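# Move the part from the cabinet rack to the bench

## Task

Lift the part off the rack inside the cabinet and set it down on the bench, without moving any of the rack's rods out of place, then open the gripper to release it.

## Robot and tools

Robot: two arms, left_arm and right_arm, each ending in a parallel two-finger gripper. The fingers point along the gripper's own +z axis and close along its y axis. The reported hand point sits between the finger pads, roughly 1 cm short of the tips.

Frames: result lines give each gripper's end_effector_position (metres) and end_effector_quat_wxyz in one scene frame. Its origin is on the table top midway between the arms, +z is up, +x reaches out over the table, and left_arm sits on the +y side. The arm names do not describe image sides. Printed positions can be slightly wrong, more so at long reach.

The 14-number row: every moving argument is one list of 14 numbers covering both arms, even if only one arm moves. Order: dx, dy, dz, rx, ry, rz, opening for left_arm, then the same seven for right_arm. All values lie in [-1, 1]. The first six of each arm are an offset, not a pose: they are expressed in that gripper's own axes and measured from the gripper pose in the most recent result that showed it (or from the current pose if no result has shown it yet, or for a second call within the same reply). A value of 1.0 means 0.6 m of travel or 180 degrees of turn; rx, ry, rz form a single rotation vector. The opening is absolute: +1 is fully open (0.094 m), -1 is closed. Zeros do not mean stay still; they pull the arm back to the reference pose.

execute_actions: argument "actions", a list holding at most one item, plus optional "pictures" (boolean, default on). An empty list just returns the state. An action item is {"rows": [...], "steps": n} with 1 to 15 rows and steps up to 15 (default 15); each step is 1/30 s, each row applies for one step, and the final row repeats to fill remaining steps. Each row is measured from the same reference pose, not from the previous row. A wait item is {"steps": n} with n up to 300, counted from the last result. A call that is refused sends nothing.

move: "target" is one 14-number row as above (offsets from the last shown pose); "speed" in m/s from 0.002 to 0.5, default 0.25, with turning capped at twice that value in rad/s. Both grippers travel straight toward their targets and finish together, over 0.5 to 10 s; anything longer is cut off at 10 s. The gripper opening is sent when the move begins. Paths ignore obstacles and the other arm. The result adds a "move:" line with the outcome (done, off_target, moving, held, fault) and any limits; limits=paced means the pose was clipped, limits=held means a safety check blocked some steps and the arm may then jump faster than requested. Distance to target is reported per gripper.

wait: "seconds" from 0 to 10; nothing new is commanded.

zoom_image: "camera" is one of cam_high, cam_low, cam_left_wrist, cam_right_wrist; "region" is [x0, y0, x1, y1] in that camera's pixels from the top-left, at most 504 by 504. Image sizes: cam_high and cam_low 504x504, wrist cameras 616x616.

Call it only after the part rests on the bench and is released.

Motion behaviour: each control step clips the commanded pose to within 70 mm and 16 degrees of the measured pose, then damped inverse kinematics follows, favouring position over orientation. Arms tend to finish a centimetre or more low; to keep an arm steady, send the correction back to its desired pose in the first call of a reply and zeros afterward, raising the aim if it still sags. After an action ends, the arm only continues to its last clipped pose, so large moves may need several calls; check the "Hand target" line. HELD marks steps where a row was partly or wholly withheld; a "pose unreachable" line names an arm whose command the clearance check altered. The simulation keeps running while you compose replies.

Gripping: grip_measured reports finger opening on the command scale. To hold something, command an opening below that reading; about 0.03 below gives a firm grip, less is gentler. Pads can briefly squeeze hard on first contact.

Hazards: do not let the arms collide or press on each other; do not knock the rods off the rack or push anything off the table; avoid drops, slips and fast impacts, since faster moves and targets set deeper past contact press harder. Brief tugs on the held part or pushes on loose objects can happen. Holding loads heats motors: a MOTOR HOT warning appears at 75 °C, 90 °C stops that arm for 10 s, and at 100 °C the arm goes limp and falls (OVER-TEMPERATURE FAULT lines), so do not hold the part longer than necessary. Faster, smoother work with less effort is better.

Each tool is called after "Emit:" by a JSON object that holds its "fn" and its "kwargs", one argument or row to a line.

## Session

Emit:
{"fn": "execute_actions", "kwargs": {
  "actions": []
}}

Scene clock: 0.00 s of 4320.00 s.
left_arm: end_effector_position=(+0.1195, +0.2001, +0.1301) grip_measured=+1.000 end_effector_quat_wxyz=(+0.065, +0.876, +0.478, -0.024) | right_arm: end_effector_position=(+0.4443, -0.5282, +0.1523) grip_measured=+1.000 end_effector_quat_wxyz=(+0.079, +0.238, +0.900, -0.358)
Joint positions: left_arm=[-1.011  0.984  0.894 -1.36   0.066  1.212  0.094] | right_arm=[-0.285  2.531  2.621 -1.462  0.728  0.182  0.094]
Joint velocities: left_arm=[-0.017 -0.002 -0.027 -0.022 -0.037 -0.037  0.   ] | right_arm=[-0.017 -0.012 -0.007 -0.051 -0.066 -0.022  0.   ]
Motor temperatures (°C, as the motors report them): left_arm=[25 26 27 25 25 27] | right_arm=[25 25 25 29 28 27]
Hand target (left_arm): +0.119, +0.199, +0.132; +0.068, +0.875, +0.478, -0.027
Hand target (right_arm): +0.445, -0.530, +0.168; +0.097, +0.247, +0.893, -0.364

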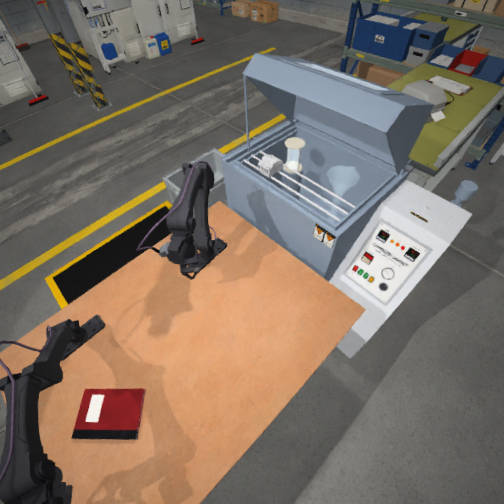

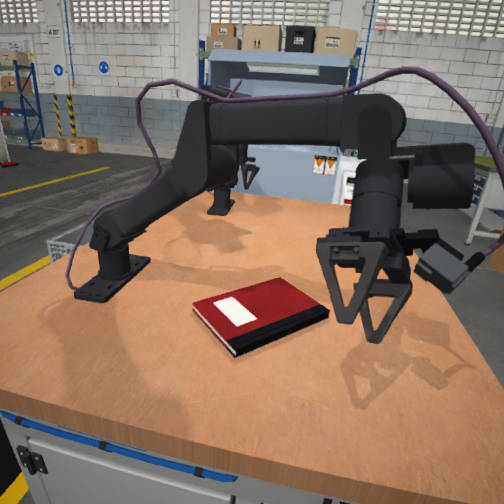

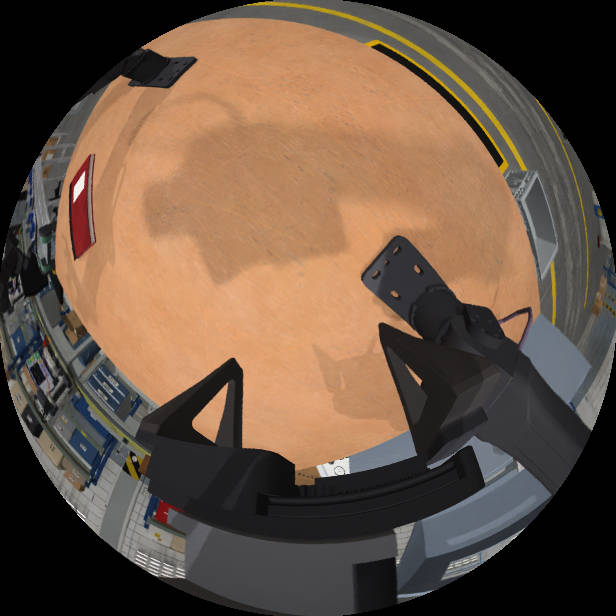

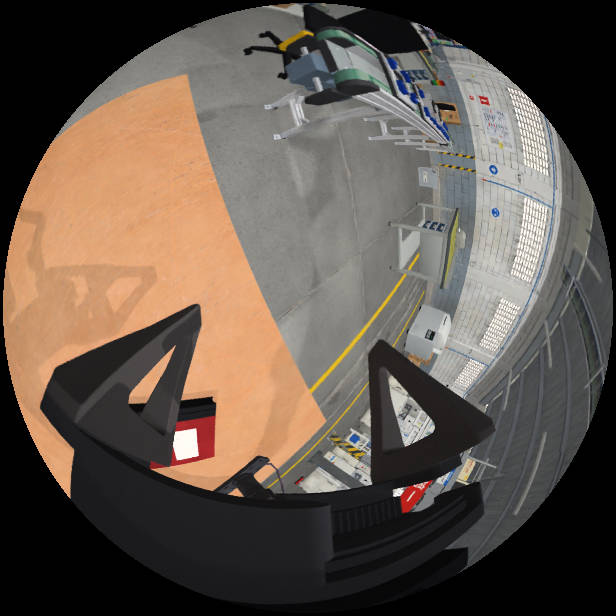

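Emit:
{"fn": "zoom_image", "kwargs": {
  "camera": "cam_high",
  "region": [210,110,390,250]
}}

Emit:
{"fn": "zoom_image", "kwargs": {
  "camera": "cam_low",
  "region": [180,30,380,190]
}}

Region (210, 110, 390, 250) of cam_high's 504x504 image, scaled by 2.800, with more detail than that image has.

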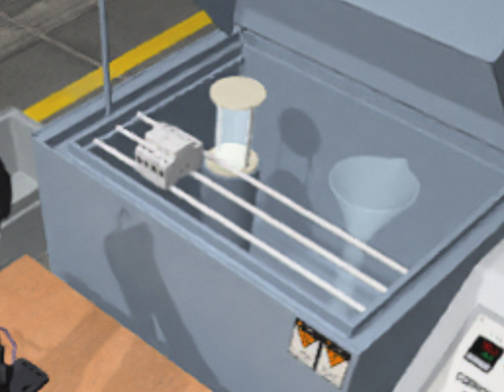

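Region (180, 30, 380, 190) of cam_low's 504x504 image, scaled by 2.520, with more detail than that image has; it fills the top 403 rows of this view, and the rest is white.

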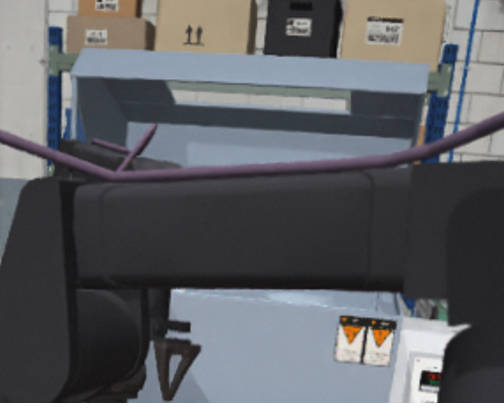

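Emit:
{"fn": "move", "kwargs": {
  "target": [0.49,0.14,-0.4,0,0,-0.35,1,0,0,0,0,0,0,1],
  "speed": 0.4
}}

Scene clock: 17.30 s of 4320.00 s.
left_arm: end_effector_position=(+0.3437, +0.4281, +0.3466) grip_measured=+1.000 end_effector_quat_wxyz=(+0.207, +0.491, +0.828, +0.176) | right_arm: end_effector_position=(+0.4446, -0.5274, +0.1515) grip_measured=+1.000 end_effector_quat_wxyz=(+0.079, +0.238, +0.901, -0.354)
Joint positions: left_arm=[ 0.28   1.551  2.085 -1.564  0.101  1.406  0.094] | right_arm=[-0.285  2.531  2.621 -1.462  0.721  0.182  0.094]
Joint velocities: left_arm=[-0.012 -0.007 -0.017 -0.022 -0.037 -0.007  0.   ] | right_arm=[ 0.002 -0.002  0.007  0.007 -0.007 -0.125  0.   ]
Motor temperatures (°C, as the motors report them): left_arm=[25 26 28 26 25 27] | right_arm=[25 33 26 29 28 27]
Hand target (left_arm): +0.343, +0.429, +0.349; +0.212, +0.481, +0.834, +0.169
Hand target (right_arm): +0.444, -0.528, +0.152; +0.079, +0.238, +0.900, -0.358
Off the commanded pose (left_arm): 0.005 m, 33 deg; orientation clipped at the last step of the last action.
Off the commanded pose (right_arm): 0.001 m, 0 deg.
joint sent to its limit (left arm) — the command would take joint 4 (wrist pitch) past its lower limit, so that joint was sent only as far as its limit.
After step 90, 12.03 s passed at rest.
move: off_target (left_arm); limits=paced
camera_calibration (this result's frames):
cam_left_wrist: T_world_to_cam=[[-0.841197, -0.182938, -0.508842, 0.542761], [-0.431575, 0.794094, 0.42797, -0.308503], [0.325776, 0.579611, -0.746941, 0.0165612], [0, 0, 0, 1]] pos_world=[0.318032, 0.334673, 0.42058]
cam_right_wrist: T_world_to_cam=[[-0.219877, -0.692237, 0.687359, -0.37582], [-0.747225, 0.572482, 0.337518, 0.59505], [-0.627143, -0.4394, -0.643133, 0.236632], [0, 0, 0, 1]] pos_world=[0.510405, -0.496836, 0.209669]

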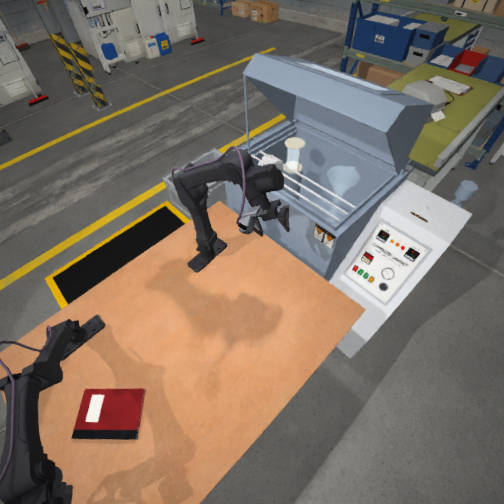

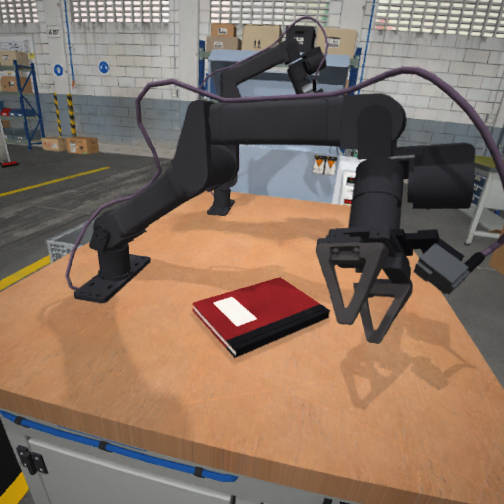

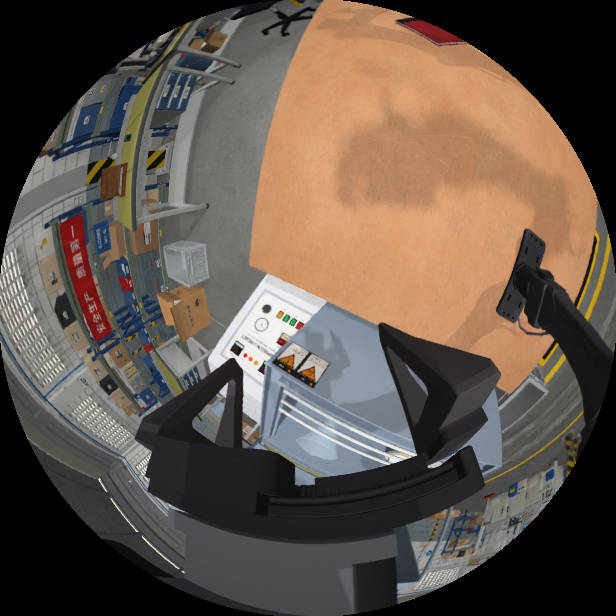

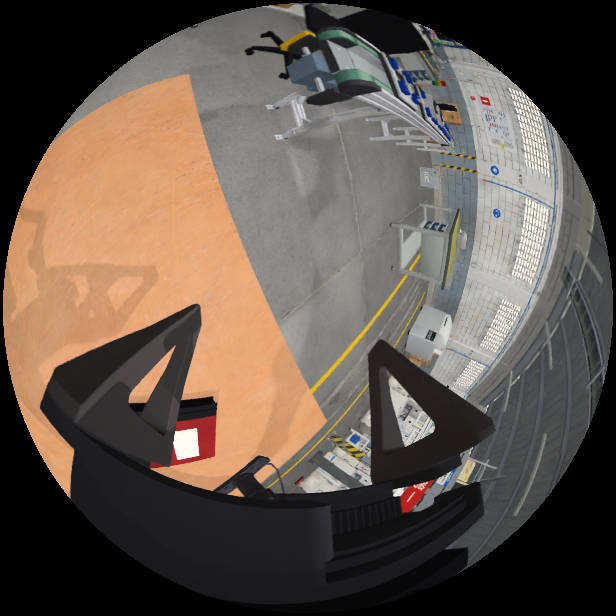

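Emit:
{"fn": "move", "kwargs": {
  "target": [0.56,-0.18,-0.32,-0.221,0.168,-0.755,1,0,0,0,0,0,0,1],
  "speed": 0.3
}}

Scene clock: 31.33 s of 4320.00 s.
left_arm: end_effector_position=(+0.0279, +0.6567, +0.4041) grip_measured=+1.000 end_effector_quat_wxyz=(+0.248, -0.650, +0.671, +0.257) | right_arm: end_effector_position=(+0.4450, -0.5266, +0.1508) grip_measured=+1.000 end_effector_quat_wxyz=(+0.079, +0.238, +0.902, -0.351)
Joint positions: left_arm=[ 1.52   1.563  2.284 -1.562  0.022  0.058  0.094] | right_arm=[-0.285  2.531  2.621 -1.462  0.715  0.182  0.094]
Joint velocities: left_arm=[-0.002 -0.002  0.007 -0.051 -0.022  0.051  0.   ] | right_arm=[-0.007  0.017  0.007 -0.007 -0.066  0.037  0.   ]
Motor temperatures (°C, as the motors report them): left_arm=[25 27 29 26 25 27] | right_arm=[25 34 27 29 28 27]
Hand target (left_arm): +0.024, +0.656, +0.405; -0.244, +0.659, -0.664, -0.257
Hand target (right_arm): +0.445, -0.527, +0.152; +0.079, +0.238, +0.901, -0.354
Off the commanded pose (left_arm): 0.010 m, 12 deg.
Off the commanded pose (right_arm): 0.001 m, 0 deg.
joint sent to its limit (left arm) — the command would take joint 4 (wrist pitch) past its lower limit, so that joint was sent only as far as its limit.
After step 90, 6.30 s passed at rest.
move: off_target (left_arm)
camera_calibration (this result's frames):
cam_left_wrist: T_world_to_cam=[[0.947369, -0.248138, -0.202288, 0.217207], [-0.280945, -0.947339, -0.153684, 0.723513], [-0.153501, 0.202427, -0.967192, 0.379906], [0, 0, 0, 1]] pos_world=[0.0558086, 0.662405, 0.522573]
cam_right_wrist: T_world_to_cam=[[-0.220107, -0.696728, 0.682732, -0.376236], [-0.748506, 0.569447, 0.339808, 0.593743], [-0.625533, -0.436235, -0.646844, 0.238246], [0, 0, 0, 1]] pos_world=[0.510639, -0.496308, 0.209218]

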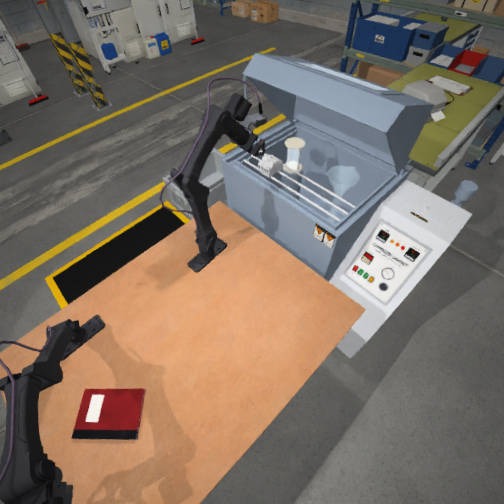

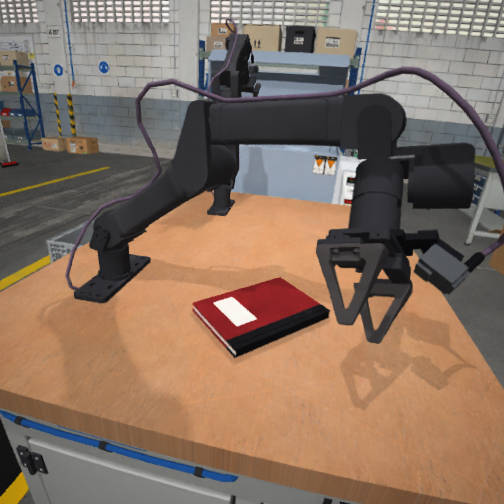

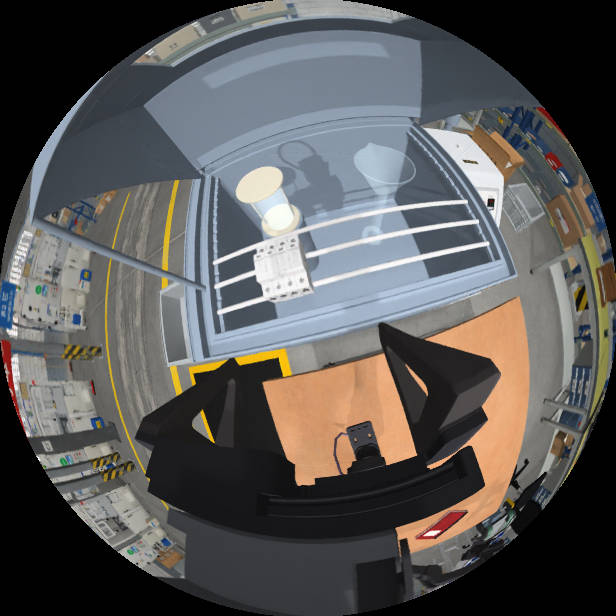

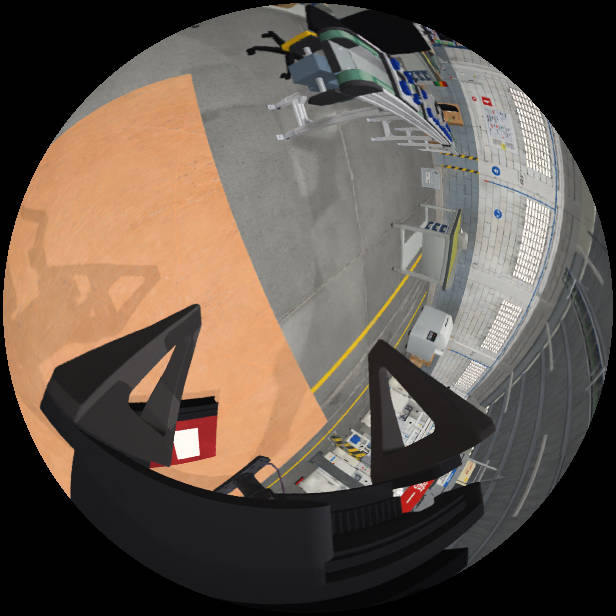

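Emit:
{"fn": "move", "kwargs": {
  "target": [0,0.05,0.15,0,0,0,1,0,0,0,0,0,0,1]
}}

Scene clock: 42.60 s of 4320.00 s.
left_arm: end_effector_position=(-0.0021, +0.7148, +0.3383) grip_measured=+1.000 end_effector_quat_wxyz=(+0.241, -0.654, +0.670, +0.256) | right_arm: end_effector_position=(+0.4454, -0.5259, +0.1501) grip_measured=+1.000 end_effector_quat_wxyz=(+0.079, +0.238, +0.903, -0.349)
Joint positions: left_arm=[ 1.616  1.56   1.922 -1.218  0.074  0.128  0.094] | right_arm=[-0.285  2.531  2.621 -1.462  0.709  0.182  0.094]
Joint velocities: left_arm=[-0.007  0.007  0.032  0.007  0.022 -0.066  0.   ] | right_arm=[ 0.007  0.002 -0.007  0.022  0.051 -0.066  0.   ]
Motor temperatures (°C, as the motors report them): left_arm=[25 27 29 27 25 27] | right_arm=[25 35 27 29 28 27]
Hand target (left_arm): -0.002, +0.718, +0.338; -0.247, +0.650, -0.671, -0.257
Hand target (right_arm): +0.445, -0.527, +0.151; +0.079, +0.238, +0.902, -0.352
Off the commanded pose (left_arm): 0.003 m, 1 deg.
Off the commanded pose (right_arm): 0.001 m, 0 deg.
After step 90, 7.17 s passed at rest.
move: done
camera_calibration (this result's frames):
cam_left_wrist: T_world_to_cam=[[0.94853, -0.241294, -0.205105, 0.242781], [-0.272725, -0.951591, -0.141756, 0.759048], [-0.160972, 0.190397, -0.96842, 0.308926], [0, 0, 0, 1]] pos_world=[0.0264549, 0.722067, 0.456565]
cam_right_wrist: T_world_to_cam=[[-0.220312, -0.700929, 0.678352, -0.376615], [-0.749711, 0.566575, 0.341945, 0.592512], [-0.624016, -0.433233, -0.650317, 0.239768], [0, 0, 0, 1]] pos_world=[0.510859, -0.495808, 0.208796]

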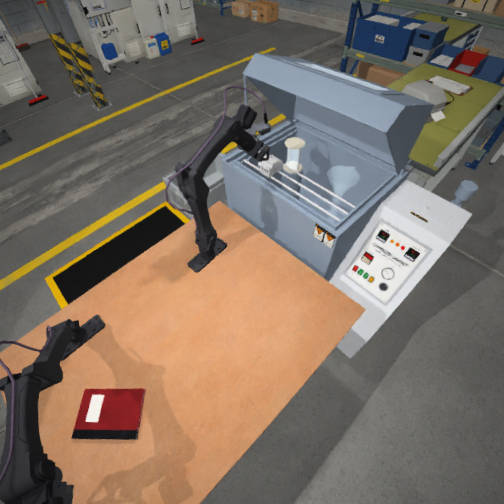

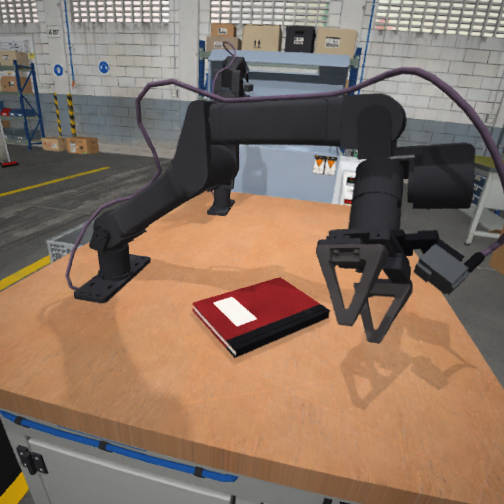

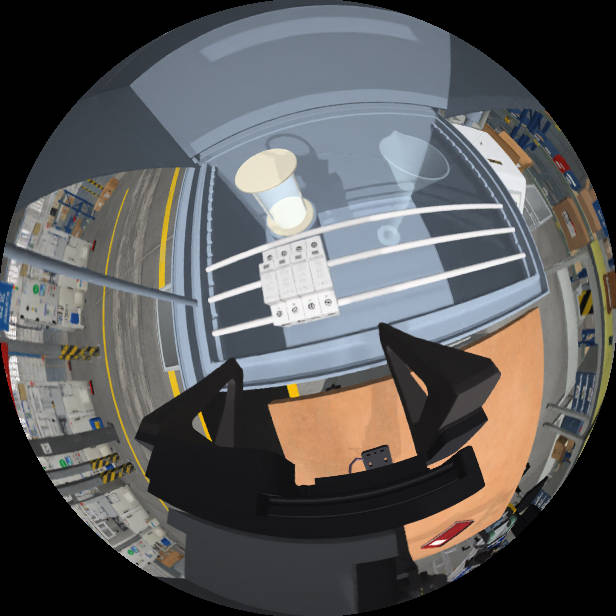

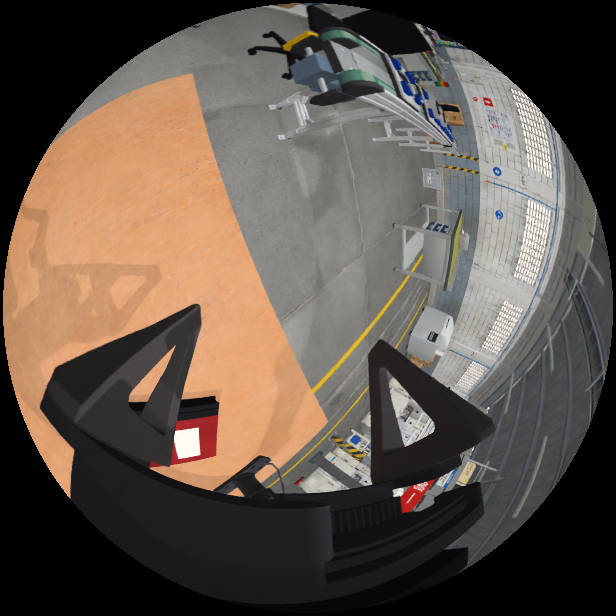

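Emit:
{"fn": "move", "kwargs": {
  "target": [0.008,0.01,0.175,0,0,0,1,0,0,0,0,0,0,1],
  "speed": 0.12
}}

Scene clock: 52.37 s of 4320.00 s.
left_arm: end_effector_position=(-0.0103, +0.7777, +0.2557) grip_measured=+1.000 end_effector_quat_wxyz=(+0.238, -0.655, +0.672, +0.251) | right_arm: end_effector_position=(+0.4457, -0.5251, +0.1493) grip_measured=+1.000 end_effector_quat_wxyz=(+0.080, +0.238, +0.904, -0.346)
Joint positions: left_arm=[ 1.616  1.672  1.688 -0.883  0.075  0.128  0.094] | right_arm=[-0.285  2.531  2.621 -1.462  0.702  0.182  0.094]
Joint velocities: left_arm=[-0.007 -0.007 -0.002 -0.022 -0.037 -0.007  0.   ] | right_arm=[ 0.017 -0.002 -0.007  0.051 -0.051 -0.066  0.   ]
Motor temperatures (°C, as the motors report them): left_arm=[25 27 29 28 25 27] | right_arm=[25 35 27 29 28 27]
Hand target (left_arm): -0.010, +0.781, +0.256; -0.241, +0.654, -0.670, -0.256
Hand target (right_arm): +0.445, -0.526, +0.150; +0.079, +0.238, +0.903, -0.349
Off the commanded pose (left_arm): 0.003 m, 1 deg.
Off the commanded pose (right_arm): 0.001 m, 0 deg.
After step 90, 5.33 s passed at rest.
move: done
camera_calibration (this result's frames):
cam_left_wrist: T_world_to_cam=[[0.94874, -0.244328, -0.200492, 0.249997], [-0.273008, -0.953139, -0.130358, 0.803318], [-0.159246, 0.178412, -0.970984, 0.225605], [0, 0, 0, 1]] pos_world=[0.0180577, 0.786504, 0.3739]
cam_right_wrist: T_world_to_cam=[[-0.220517, -0.705365, 0.673671, -0.377005], [-0.750991, 0.56351, 0.344194, 0.591204], [-0.622403, -0.43002, -0.653986, 0.241387], [0, 0, 0, 1]] pos_world=[0.511093, -0.495273, 0.208352]

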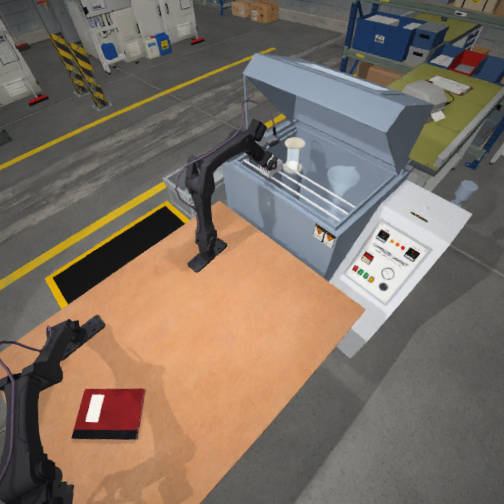

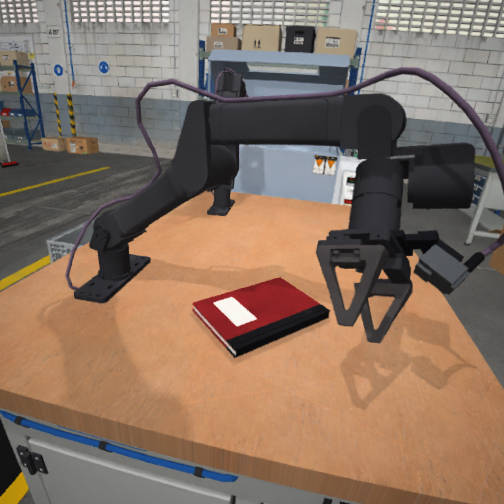

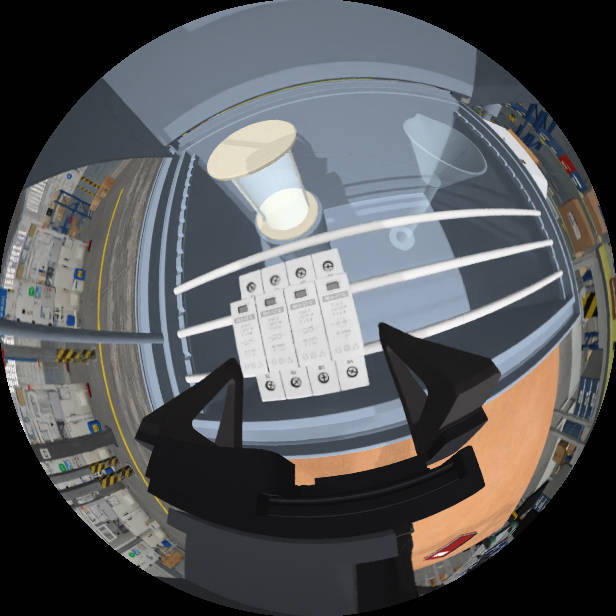

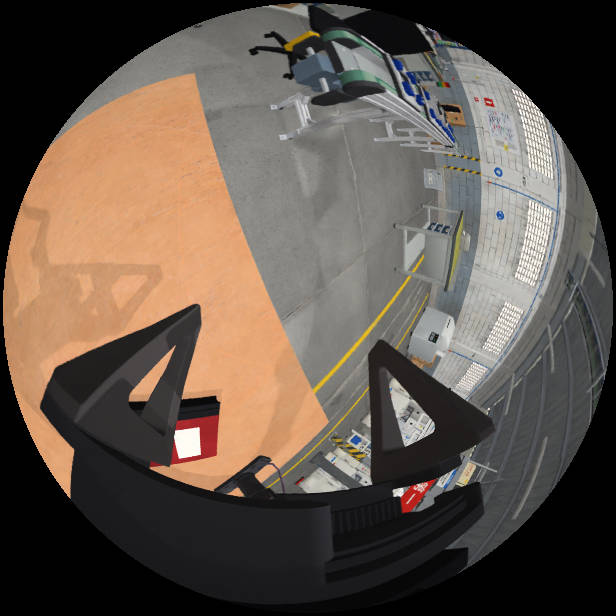

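Emit:
{"fn": "move", "kwargs": {
  "target": [-0.015,0.004,0.058,0,0,0,1,0,0,0,0,0,0,1],
  "speed": 0.08
}}

Scene clock: 56.47 s of 4320.00 s.
left_arm: end_effector_position=(-0.0132, +0.8001, +0.2238) grip_measured=+1.000 end_effector_quat_wxyz=(+0.227, -0.660, +0.676, +0.237) | right_arm: end_effector_position=(+0.4461, -0.5243, +0.1486) grip_measured=+1.000 end_effector_quat_wxyz=(+0.080, +0.238, +0.905, -0.343)
Joint positions: left_arm=[ 1.616  1.769  1.694 -0.831  0.075  0.128  0.094] | right_arm=[-0.285  2.531  2.621 -1.462  0.696  0.182  0.094]
Joint velocities: left_arm=[-0.007 -0.012  0.002 -0.051 -0.022 -0.022  0.   ] | right_arm=[-0.012 -0.017  0.002 -0.095  0.066 -0.022  0.   ]
Motor temperatures (°C, as the motors report them): left_arm=[25 28 29 28 25 27] | right_arm=[25 35 27 29 28 27]
Hand target (left_arm): -0.013, +0.807, +0.235; -0.238, +0.655, -0.672, -0.251
Hand target (right_arm): +0.446, -0.525, +0.149; +0.080, +0.238, +0.904, -0.346
Off the commanded pose (left_arm): 0.013 m, 2 deg.
Off the commanded pose (right_arm): 0.001 m, 0 deg.
After step 90, 0.07 s passed at rest.
move: off_target (left_arm)
camera_calibration (this result's frames):
cam_left_wrist: T_world_to_cam=[[0.949691, -0.251575, -0.186538, 0.254539], [-0.272452, -0.957376, -0.0959262, 0.815365], [-0.154454, 0.141923, -0.977753, 0.220945], [0, 0, 0, 1]] pos_world=[0.0145398, 0.81329, 0.341726]
cam_right_wrist: T_world_to_cam=[[-0.220697, -0.709514, 0.669241, -0.377359], [-0.752195, 0.56061, 0.346293, 0.589972], [-0.620883, -0.426974, -0.657418, 0.242914], [0, 0, 0, 1]] pos_world=[0.511313, -0.494768, 0.207937]

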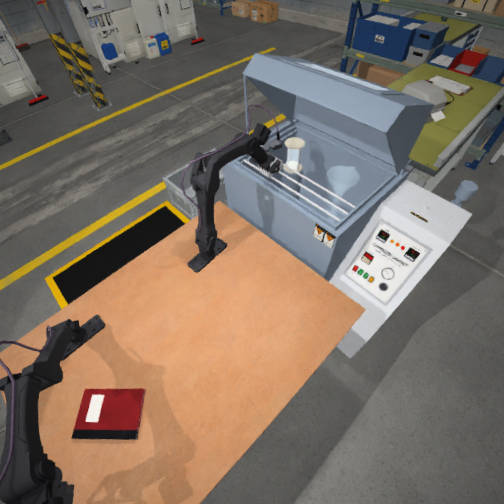

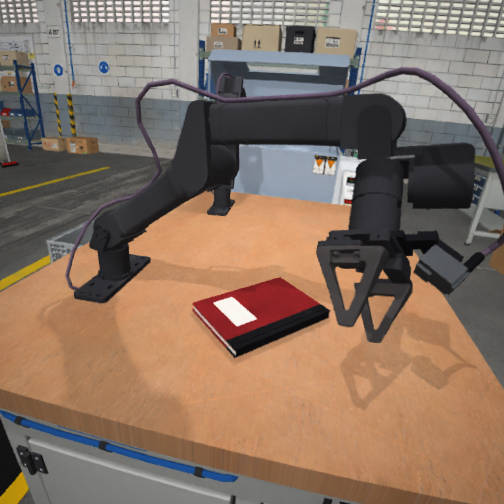

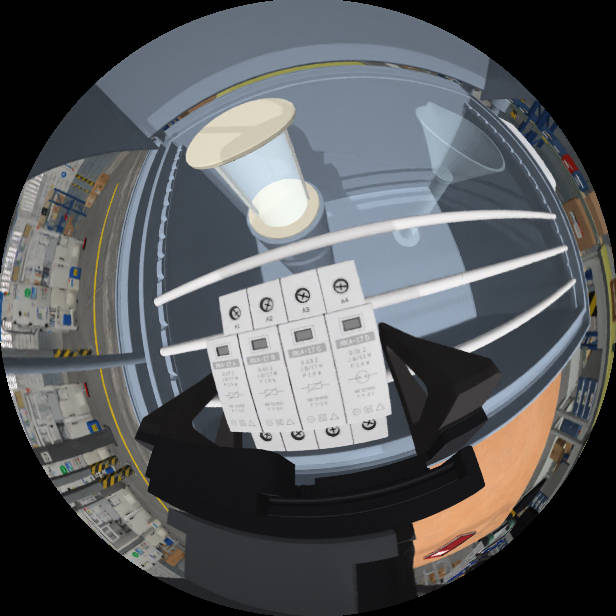

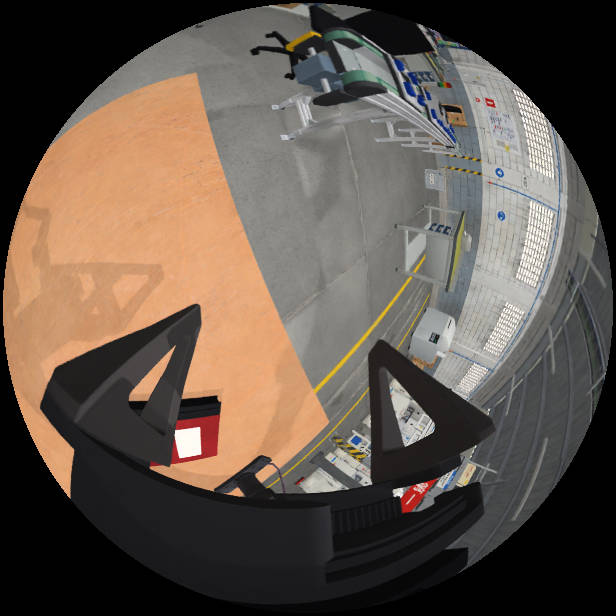

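Emit:
{"fn": "move", "kwargs": {
  "target": [-0.02,0,-0.015,0,0,0,1,0,0,0,0,0,0,1],
  "speed": 0.05
}}

Emit:
{"fn": "move", "kwargs": {
  "target": [0,0,0,0,0,0,0.4,0,0,0,0,0,0,1]
}}

Scene clock: 61.17 s of 4320.00 s.
left_arm: end_effector_position=(-0.0137, +0.8037, +0.2362) grip_measured=+1.000 end_effector_quat_wxyz=(+0.229, -0.659, +0.675, +0.240) | right_arm: end_effector_position=(+0.4464, -0.5236, +0.1480) grip_measured=+1.000 end_effector_quat_wxyz=(+0.080, +0.238, +0.906, -0.340)
Joint positions: left_arm=[ 1.616  1.786  1.76  -0.872  0.075  0.128  0.094] | right_arm=[-0.285  2.531  2.621 -1.462  0.691  0.182  0.094]
Joint velocities: left_arm=[-0.002 -0.022 -0.012 -0.051  0.007  0.037  0.   ] | right_arm=[ 0.007  0.012 -0.002 -0.051 -0.022 -0.051  0.   ]
Motor temperatures (°C, as the motors report them): left_arm=[25 28 29 28 25 27] | right_arm=[25 36 27 29 28 27]
Hand target (left_arm): -0.013, +0.804, +0.238; -0.227, +0.660, -0.676, -0.237
Hand target (right_arm): +0.446, -0.524, +0.149; +0.080, +0.238, +0.905, -0.343
Off the commanded pose (left_arm): 0.002 m, 0 deg.
Off the commanded pose (right_arm): 0.001 m, 0 deg.
After step 90, 0.73 s passed at rest.
move: done
camera_calibration (this result's frames):
cam_left_wrist: T_world_to_cam=[[0.949505, -0.250153, -0.189379, 0.25772], [-0.272551, -0.956624, -0.102895, 0.82087], [-0.155425, 0.149314, -0.976498, 0.226275], [0, 0, 0, 1]] pos_world=[0.0141909, 0.815946, 0.354227]
cam_right_wrist: T_world_to_cam=[[-0.220855, -0.71338, 0.665065, -0.377681], [-0.753324, 0.557879, 0.348243, 0.588817], [-0.619456, -0.424098, -0.660617, 0.244347], [0, 0, 0, 1]] pos_world=[0.511519, -0.494291, 0.207551]

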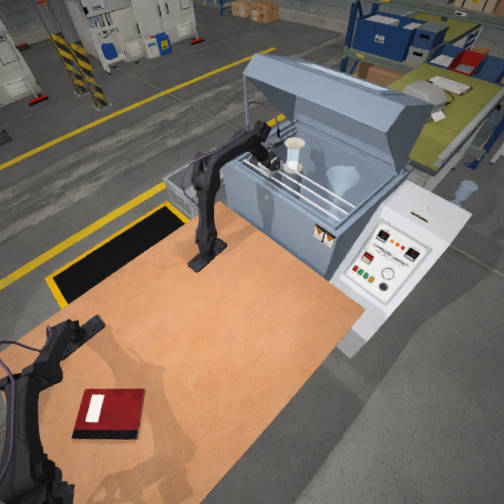

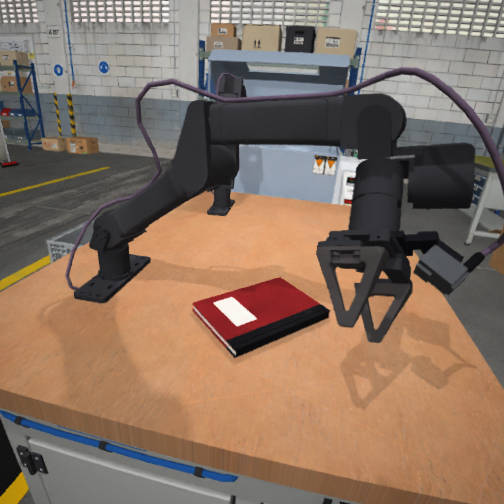

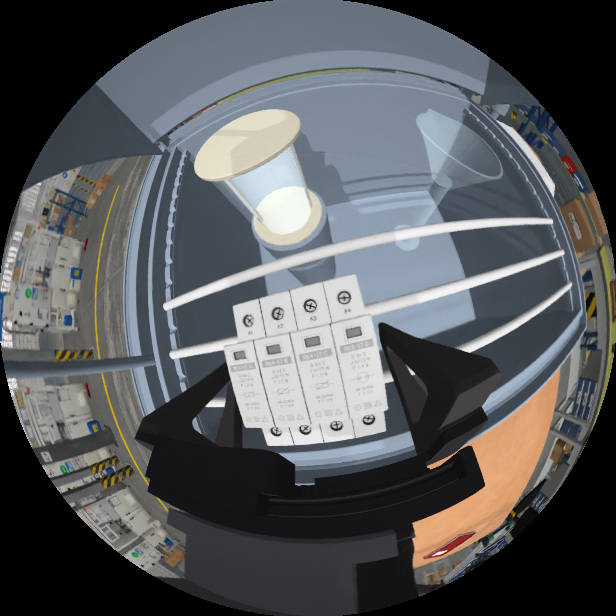

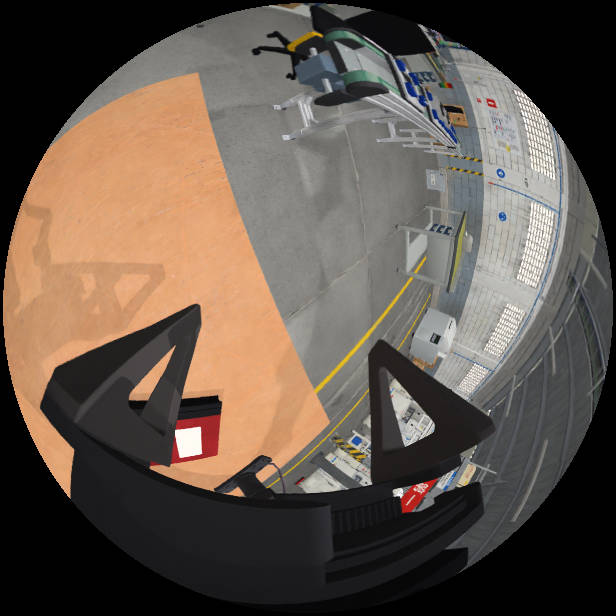

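Scene clock: 61.67 s of 4320.00 s.
left_arm: end_effector_position=(-0.0129, +0.8037, +0.2362) grip_measured=+0.516 end_effector_quat_wxyz=(+0.230, -0.659, +0.675, +0.239) | right_arm: end_effector_position=(+0.4467, -0.5228, +0.1474) grip_measured=+1.000 end_effector_quat_wxyz=(+0.080, +0.238, +0.907, -0.337)
Joint positions: left_arm=[ 1.615  1.786  1.76  -0.872  0.078  0.128  0.071] | right_arm=[-0.285  2.531  2.621 -1.462  0.685  0.182  0.094]
Joint velocities: left_arm=[-0.007  0.012  0.012  0.037  0.066 -0.022 -0.   ] | right_arm=[-0.007 -0.007  0.007 -0.051 -0.066 -0.022  0.   ]
Motor temperatures (°C, as the motors report them): left_arm=[25 28 29 28 25 27] | right_arm=[25 36 27 29 28 27]
Hand target (left_arm): -0.014, +0.804, +0.236; -0.229, +0.659, -0.675, -0.240
Hand target (right_arm): +0.446, -0.524, +0.148; +0.080, +0.238, +0.906, -0.340
Off the commanded pose (left_arm): 0.001 m, 0 deg.
Off the commanded pose (right_arm): 0.001 m, 0 deg.
move: done
camera_calibration (this result's frames):
cam_left_wrist: T_world_to_cam=[[0.949405, -0.252123, -0.187254, 0.258032], [-0.274348, -0.956013, -0.103788, 0.820871], [-0.15285, 0.149909, -0.976813, 0.22605], [0, 0, 0, 1]] pos_world=[0.01478, 0.815932, 0.354323]
cam_right_wrist: T_world_to_cam=[[-0.221004, -0.717224, 0.660868, -0.377992], [-0.754453, 0.555137, 0.350177, 0.587661], [-0.618028, -0.421204, -0.663799, 0.245783], [0, 0, 0, 1]] pos_world=[0.511726, -0.493812, 0.207168]

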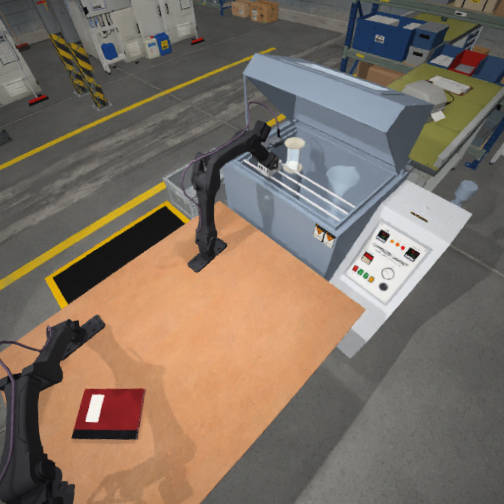

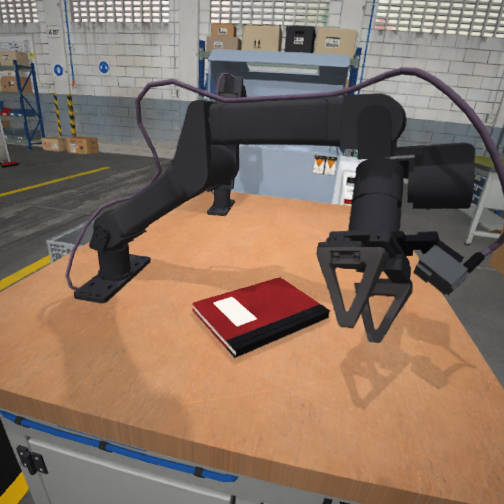

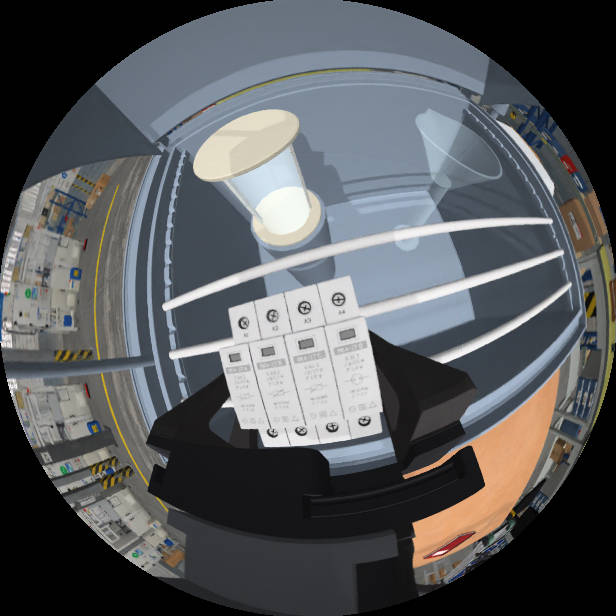

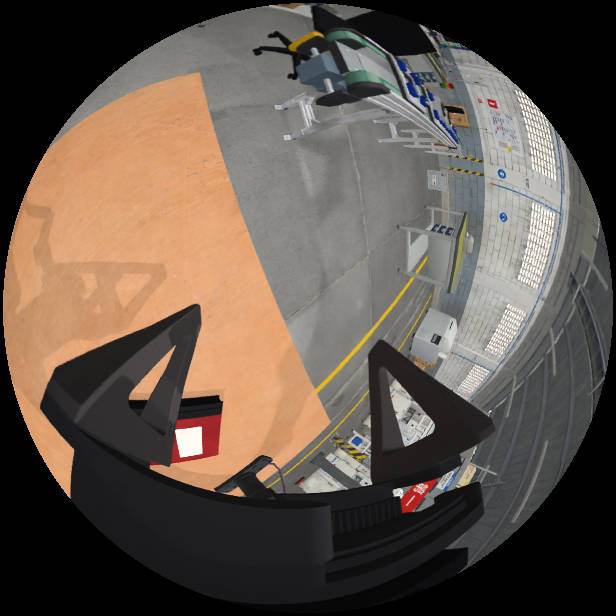

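Emit:
{"fn": "move", "kwargs": {
  "target": [-0.135,0,-0.15,0,0,0,0.4,0,0,0,0,0,0,1],
  "speed": 0.1
}}

Scene clock: 65.20 s of 4320.00 s.
left_arm: end_effector_position=(-0.0137, +0.8077, +0.3330) grip_measured=+0.516 end_effector_quat_wxyz=(+0.224, -0.662, +0.677, +0.231) | right_arm: end_effector_position=(+0.4471, -0.5221, +0.1467) grip_measured=+1.000 end_effector_quat_wxyz=(+0.080, +0.238, +0.908, -0.335)
Joint positions: left_arm=[ 1.615  2.19   2.845 -1.574  0.076  0.127  0.071] | right_arm=[-0.285  2.531  2.621 -1.462  0.679  0.182  0.094]
Joint velocities: left_arm=[ 0.007 -0.002  0.017 -0.037 -0.051 -0.095  0.002] | right_arm=[ 0.017  0.002  0.022  0.022 -0.037  0.007  0.   ]
Motor temperatures (°C, as the motors report them): left_arm=[25 29 30 28 25 27] | right_arm=[25 36 27 29 28 27]
Hand target (left_arm): -0.010, +0.808, +0.355; -0.245, +0.653, -0.669, -0.257
Hand target (right_arm): +0.447, -0.523, +0.147; +0.080, +0.238, +0.907, -0.337
Off the commanded pose (left_arm): 0.024 m, 1 deg.
Off the commanded pose (right_arm): 0.001 m, 0 deg.
elbow stopped short (left arm): the move would have taken joint 3 (elbow) straighter than the controller allows; a more bent joint 3 avoids this.
move: off_target (left_arm)
camera_calibration (this result's frames):
cam_left_wrist: T_world_to_cam=[[0.950183, -0.254435, -0.18004, 0.277461], [-0.272484, -0.958534, -0.0834535, 0.829802], [-0.151342, 0.128354, -0.980113, 0.338374], [0, 0, 0, 1]] pos_world=[0.013679, 0.822558, 0.450849]
cam_right_wrist: T_world_to_cam=[[-0.22115, -0.721299, 0.656369, -0.378312], [-0.755656, 0.552199, 0.352221, 0.586428], [-0.616503, -0.418095, -0.667173, 0.247317], [0, 0, 0, 1]] pos_world=[0.511946, -0.493299, 0.206762]

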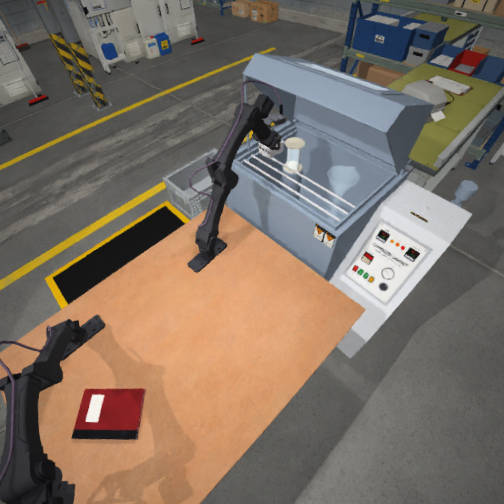

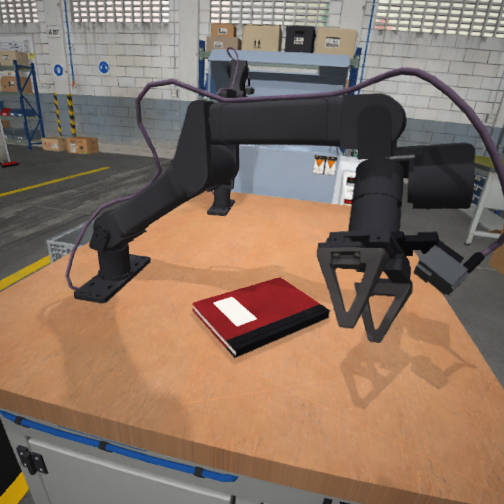

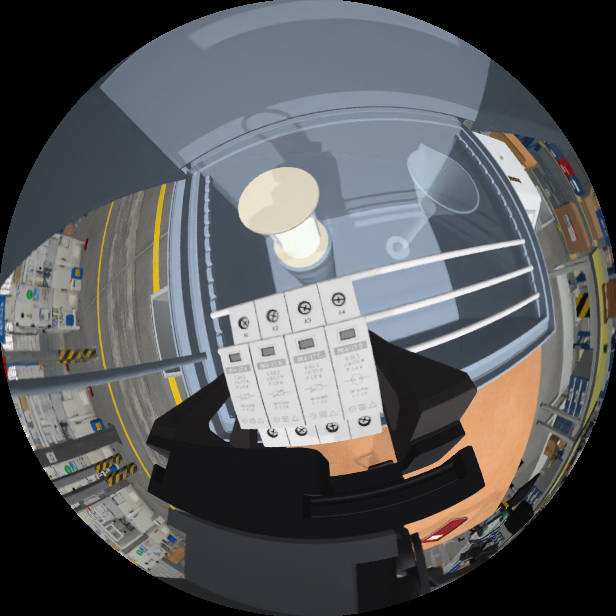

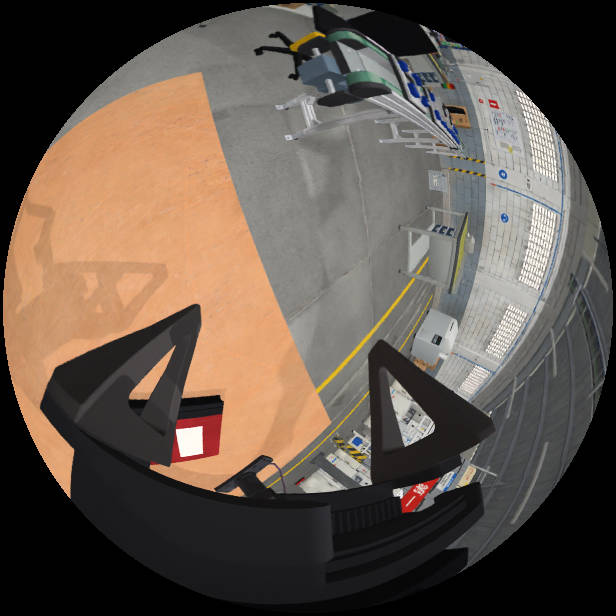

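Emit:
{"fn": "move", "kwargs": {
  "target": [0.217,0,-0.258,0,0,0,0.4,0,0,0,0,0,0,1]
}}

Scene clock: 69.07 s of 4320.00 s.
left_arm: end_effector_position=(-0.0190, +0.6176, +0.3690) grip_measured=+0.516 end_effector_quat_wxyz=(+0.208, -0.669, +0.676, +0.226) | right_arm: end_effector_position=(+0.4474, -0.5213, +0.1461) grip_measured=+1.000 end_effector_quat_wxyz=(+0.081, +0.238, +0.909, -0.332)
Joint positions: left_arm=[ 1.753  1.442  2.058 -1.575  0.135  0.235  0.071] | right_arm=[-0.285  2.531  2.621 -1.462  0.673  0.182  0.094]
Joint velocities: left_arm=[ 0.002 -0.007  0.007 -0.051 -0.066 -0.051  0.001] | right_arm=[-0.027 -0.007  0.012 -0.051  0.051  0.022  0.   ]
Motor temperatures (°C, as the motors report them): left_arm=[25 30 30 29 25 27] | right_arm=[25 36 27 29 28 27]
Hand target (left_arm): -0.015, +0.611, +0.378; -0.223, +0.661, -0.677, -0.234
Hand target (right_arm): +0.447, -0.522, +0.147; +0.080, +0.238, +0.908, -0.335
Off the commanded pose (left_arm): 0.011 m, 2 deg.
Off the commanded pose (right_arm): 0.001 m, 0 deg.
joint sent to its limit (left arm) — the command would take joint 4 (wrist pitch) past its lower limit, so that joint was sent only as far as its limit.
move: off_target (left_arm)
camera_calibration (this result's frames):
cam_left_wrist: T_world_to_cam=[[0.952182, -0.245098, -0.18242, 0.235717], [-0.258302, -0.964655, -0.052157, 0.641573], [-0.163189, 0.0967824, -0.981836, 0.417186], [0, 0, 0, 1]] pos_world=[0.00935377, 0.636295, 0.48607]
cam_right_wrist: T_world_to_cam=[[-0.221277, -0.725096, 0.652129, -0.378601], [-0.756784, 0.549432, 0.354121, 0.585273], [-0.615072, -0.415162, -0.670318, 0.248756], [0, 0, 0, 1]] pos_world=[0.512153, -0.492816, 0.206385]

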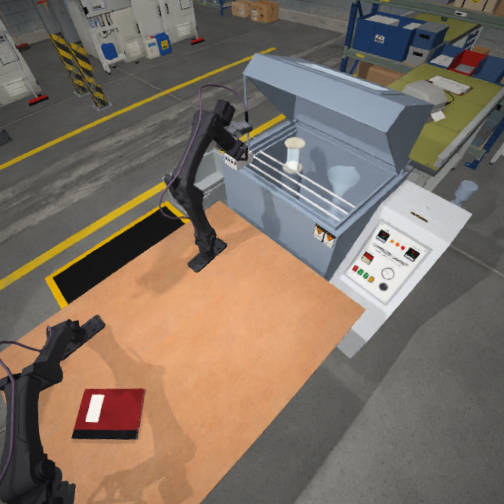

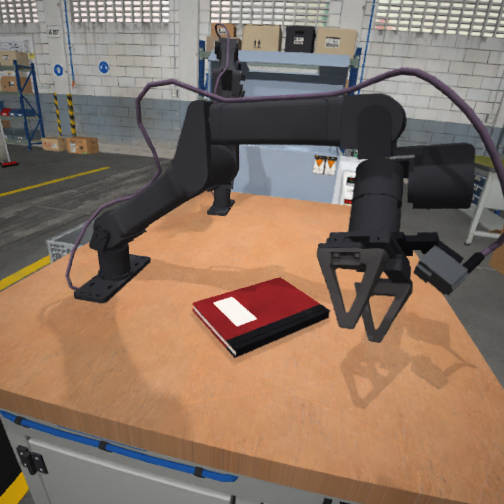

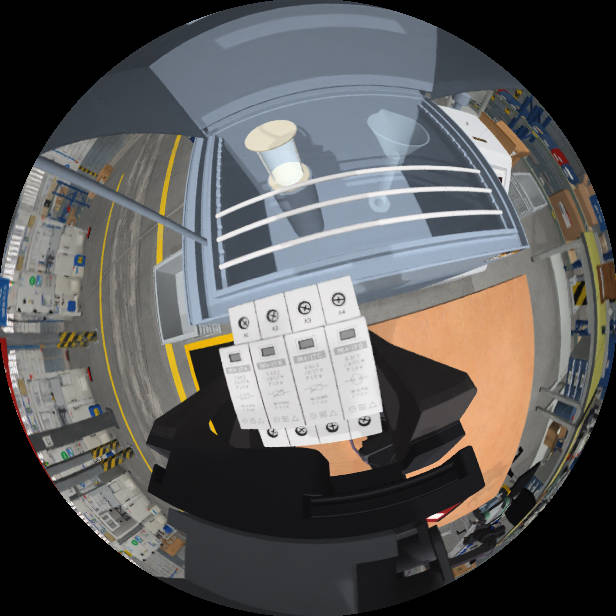

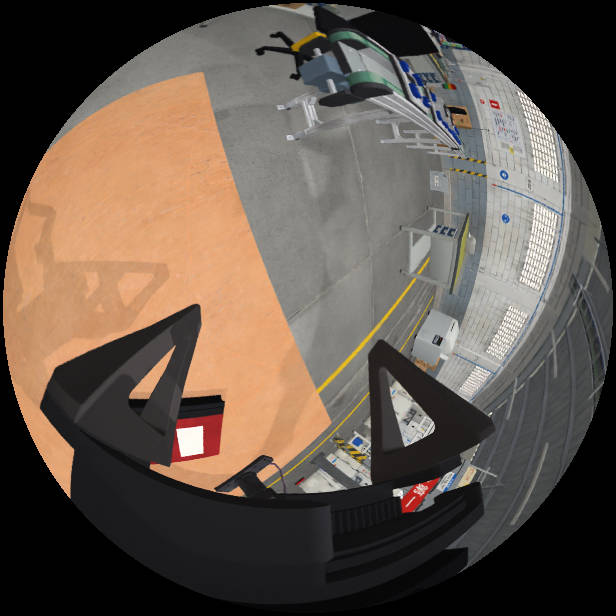

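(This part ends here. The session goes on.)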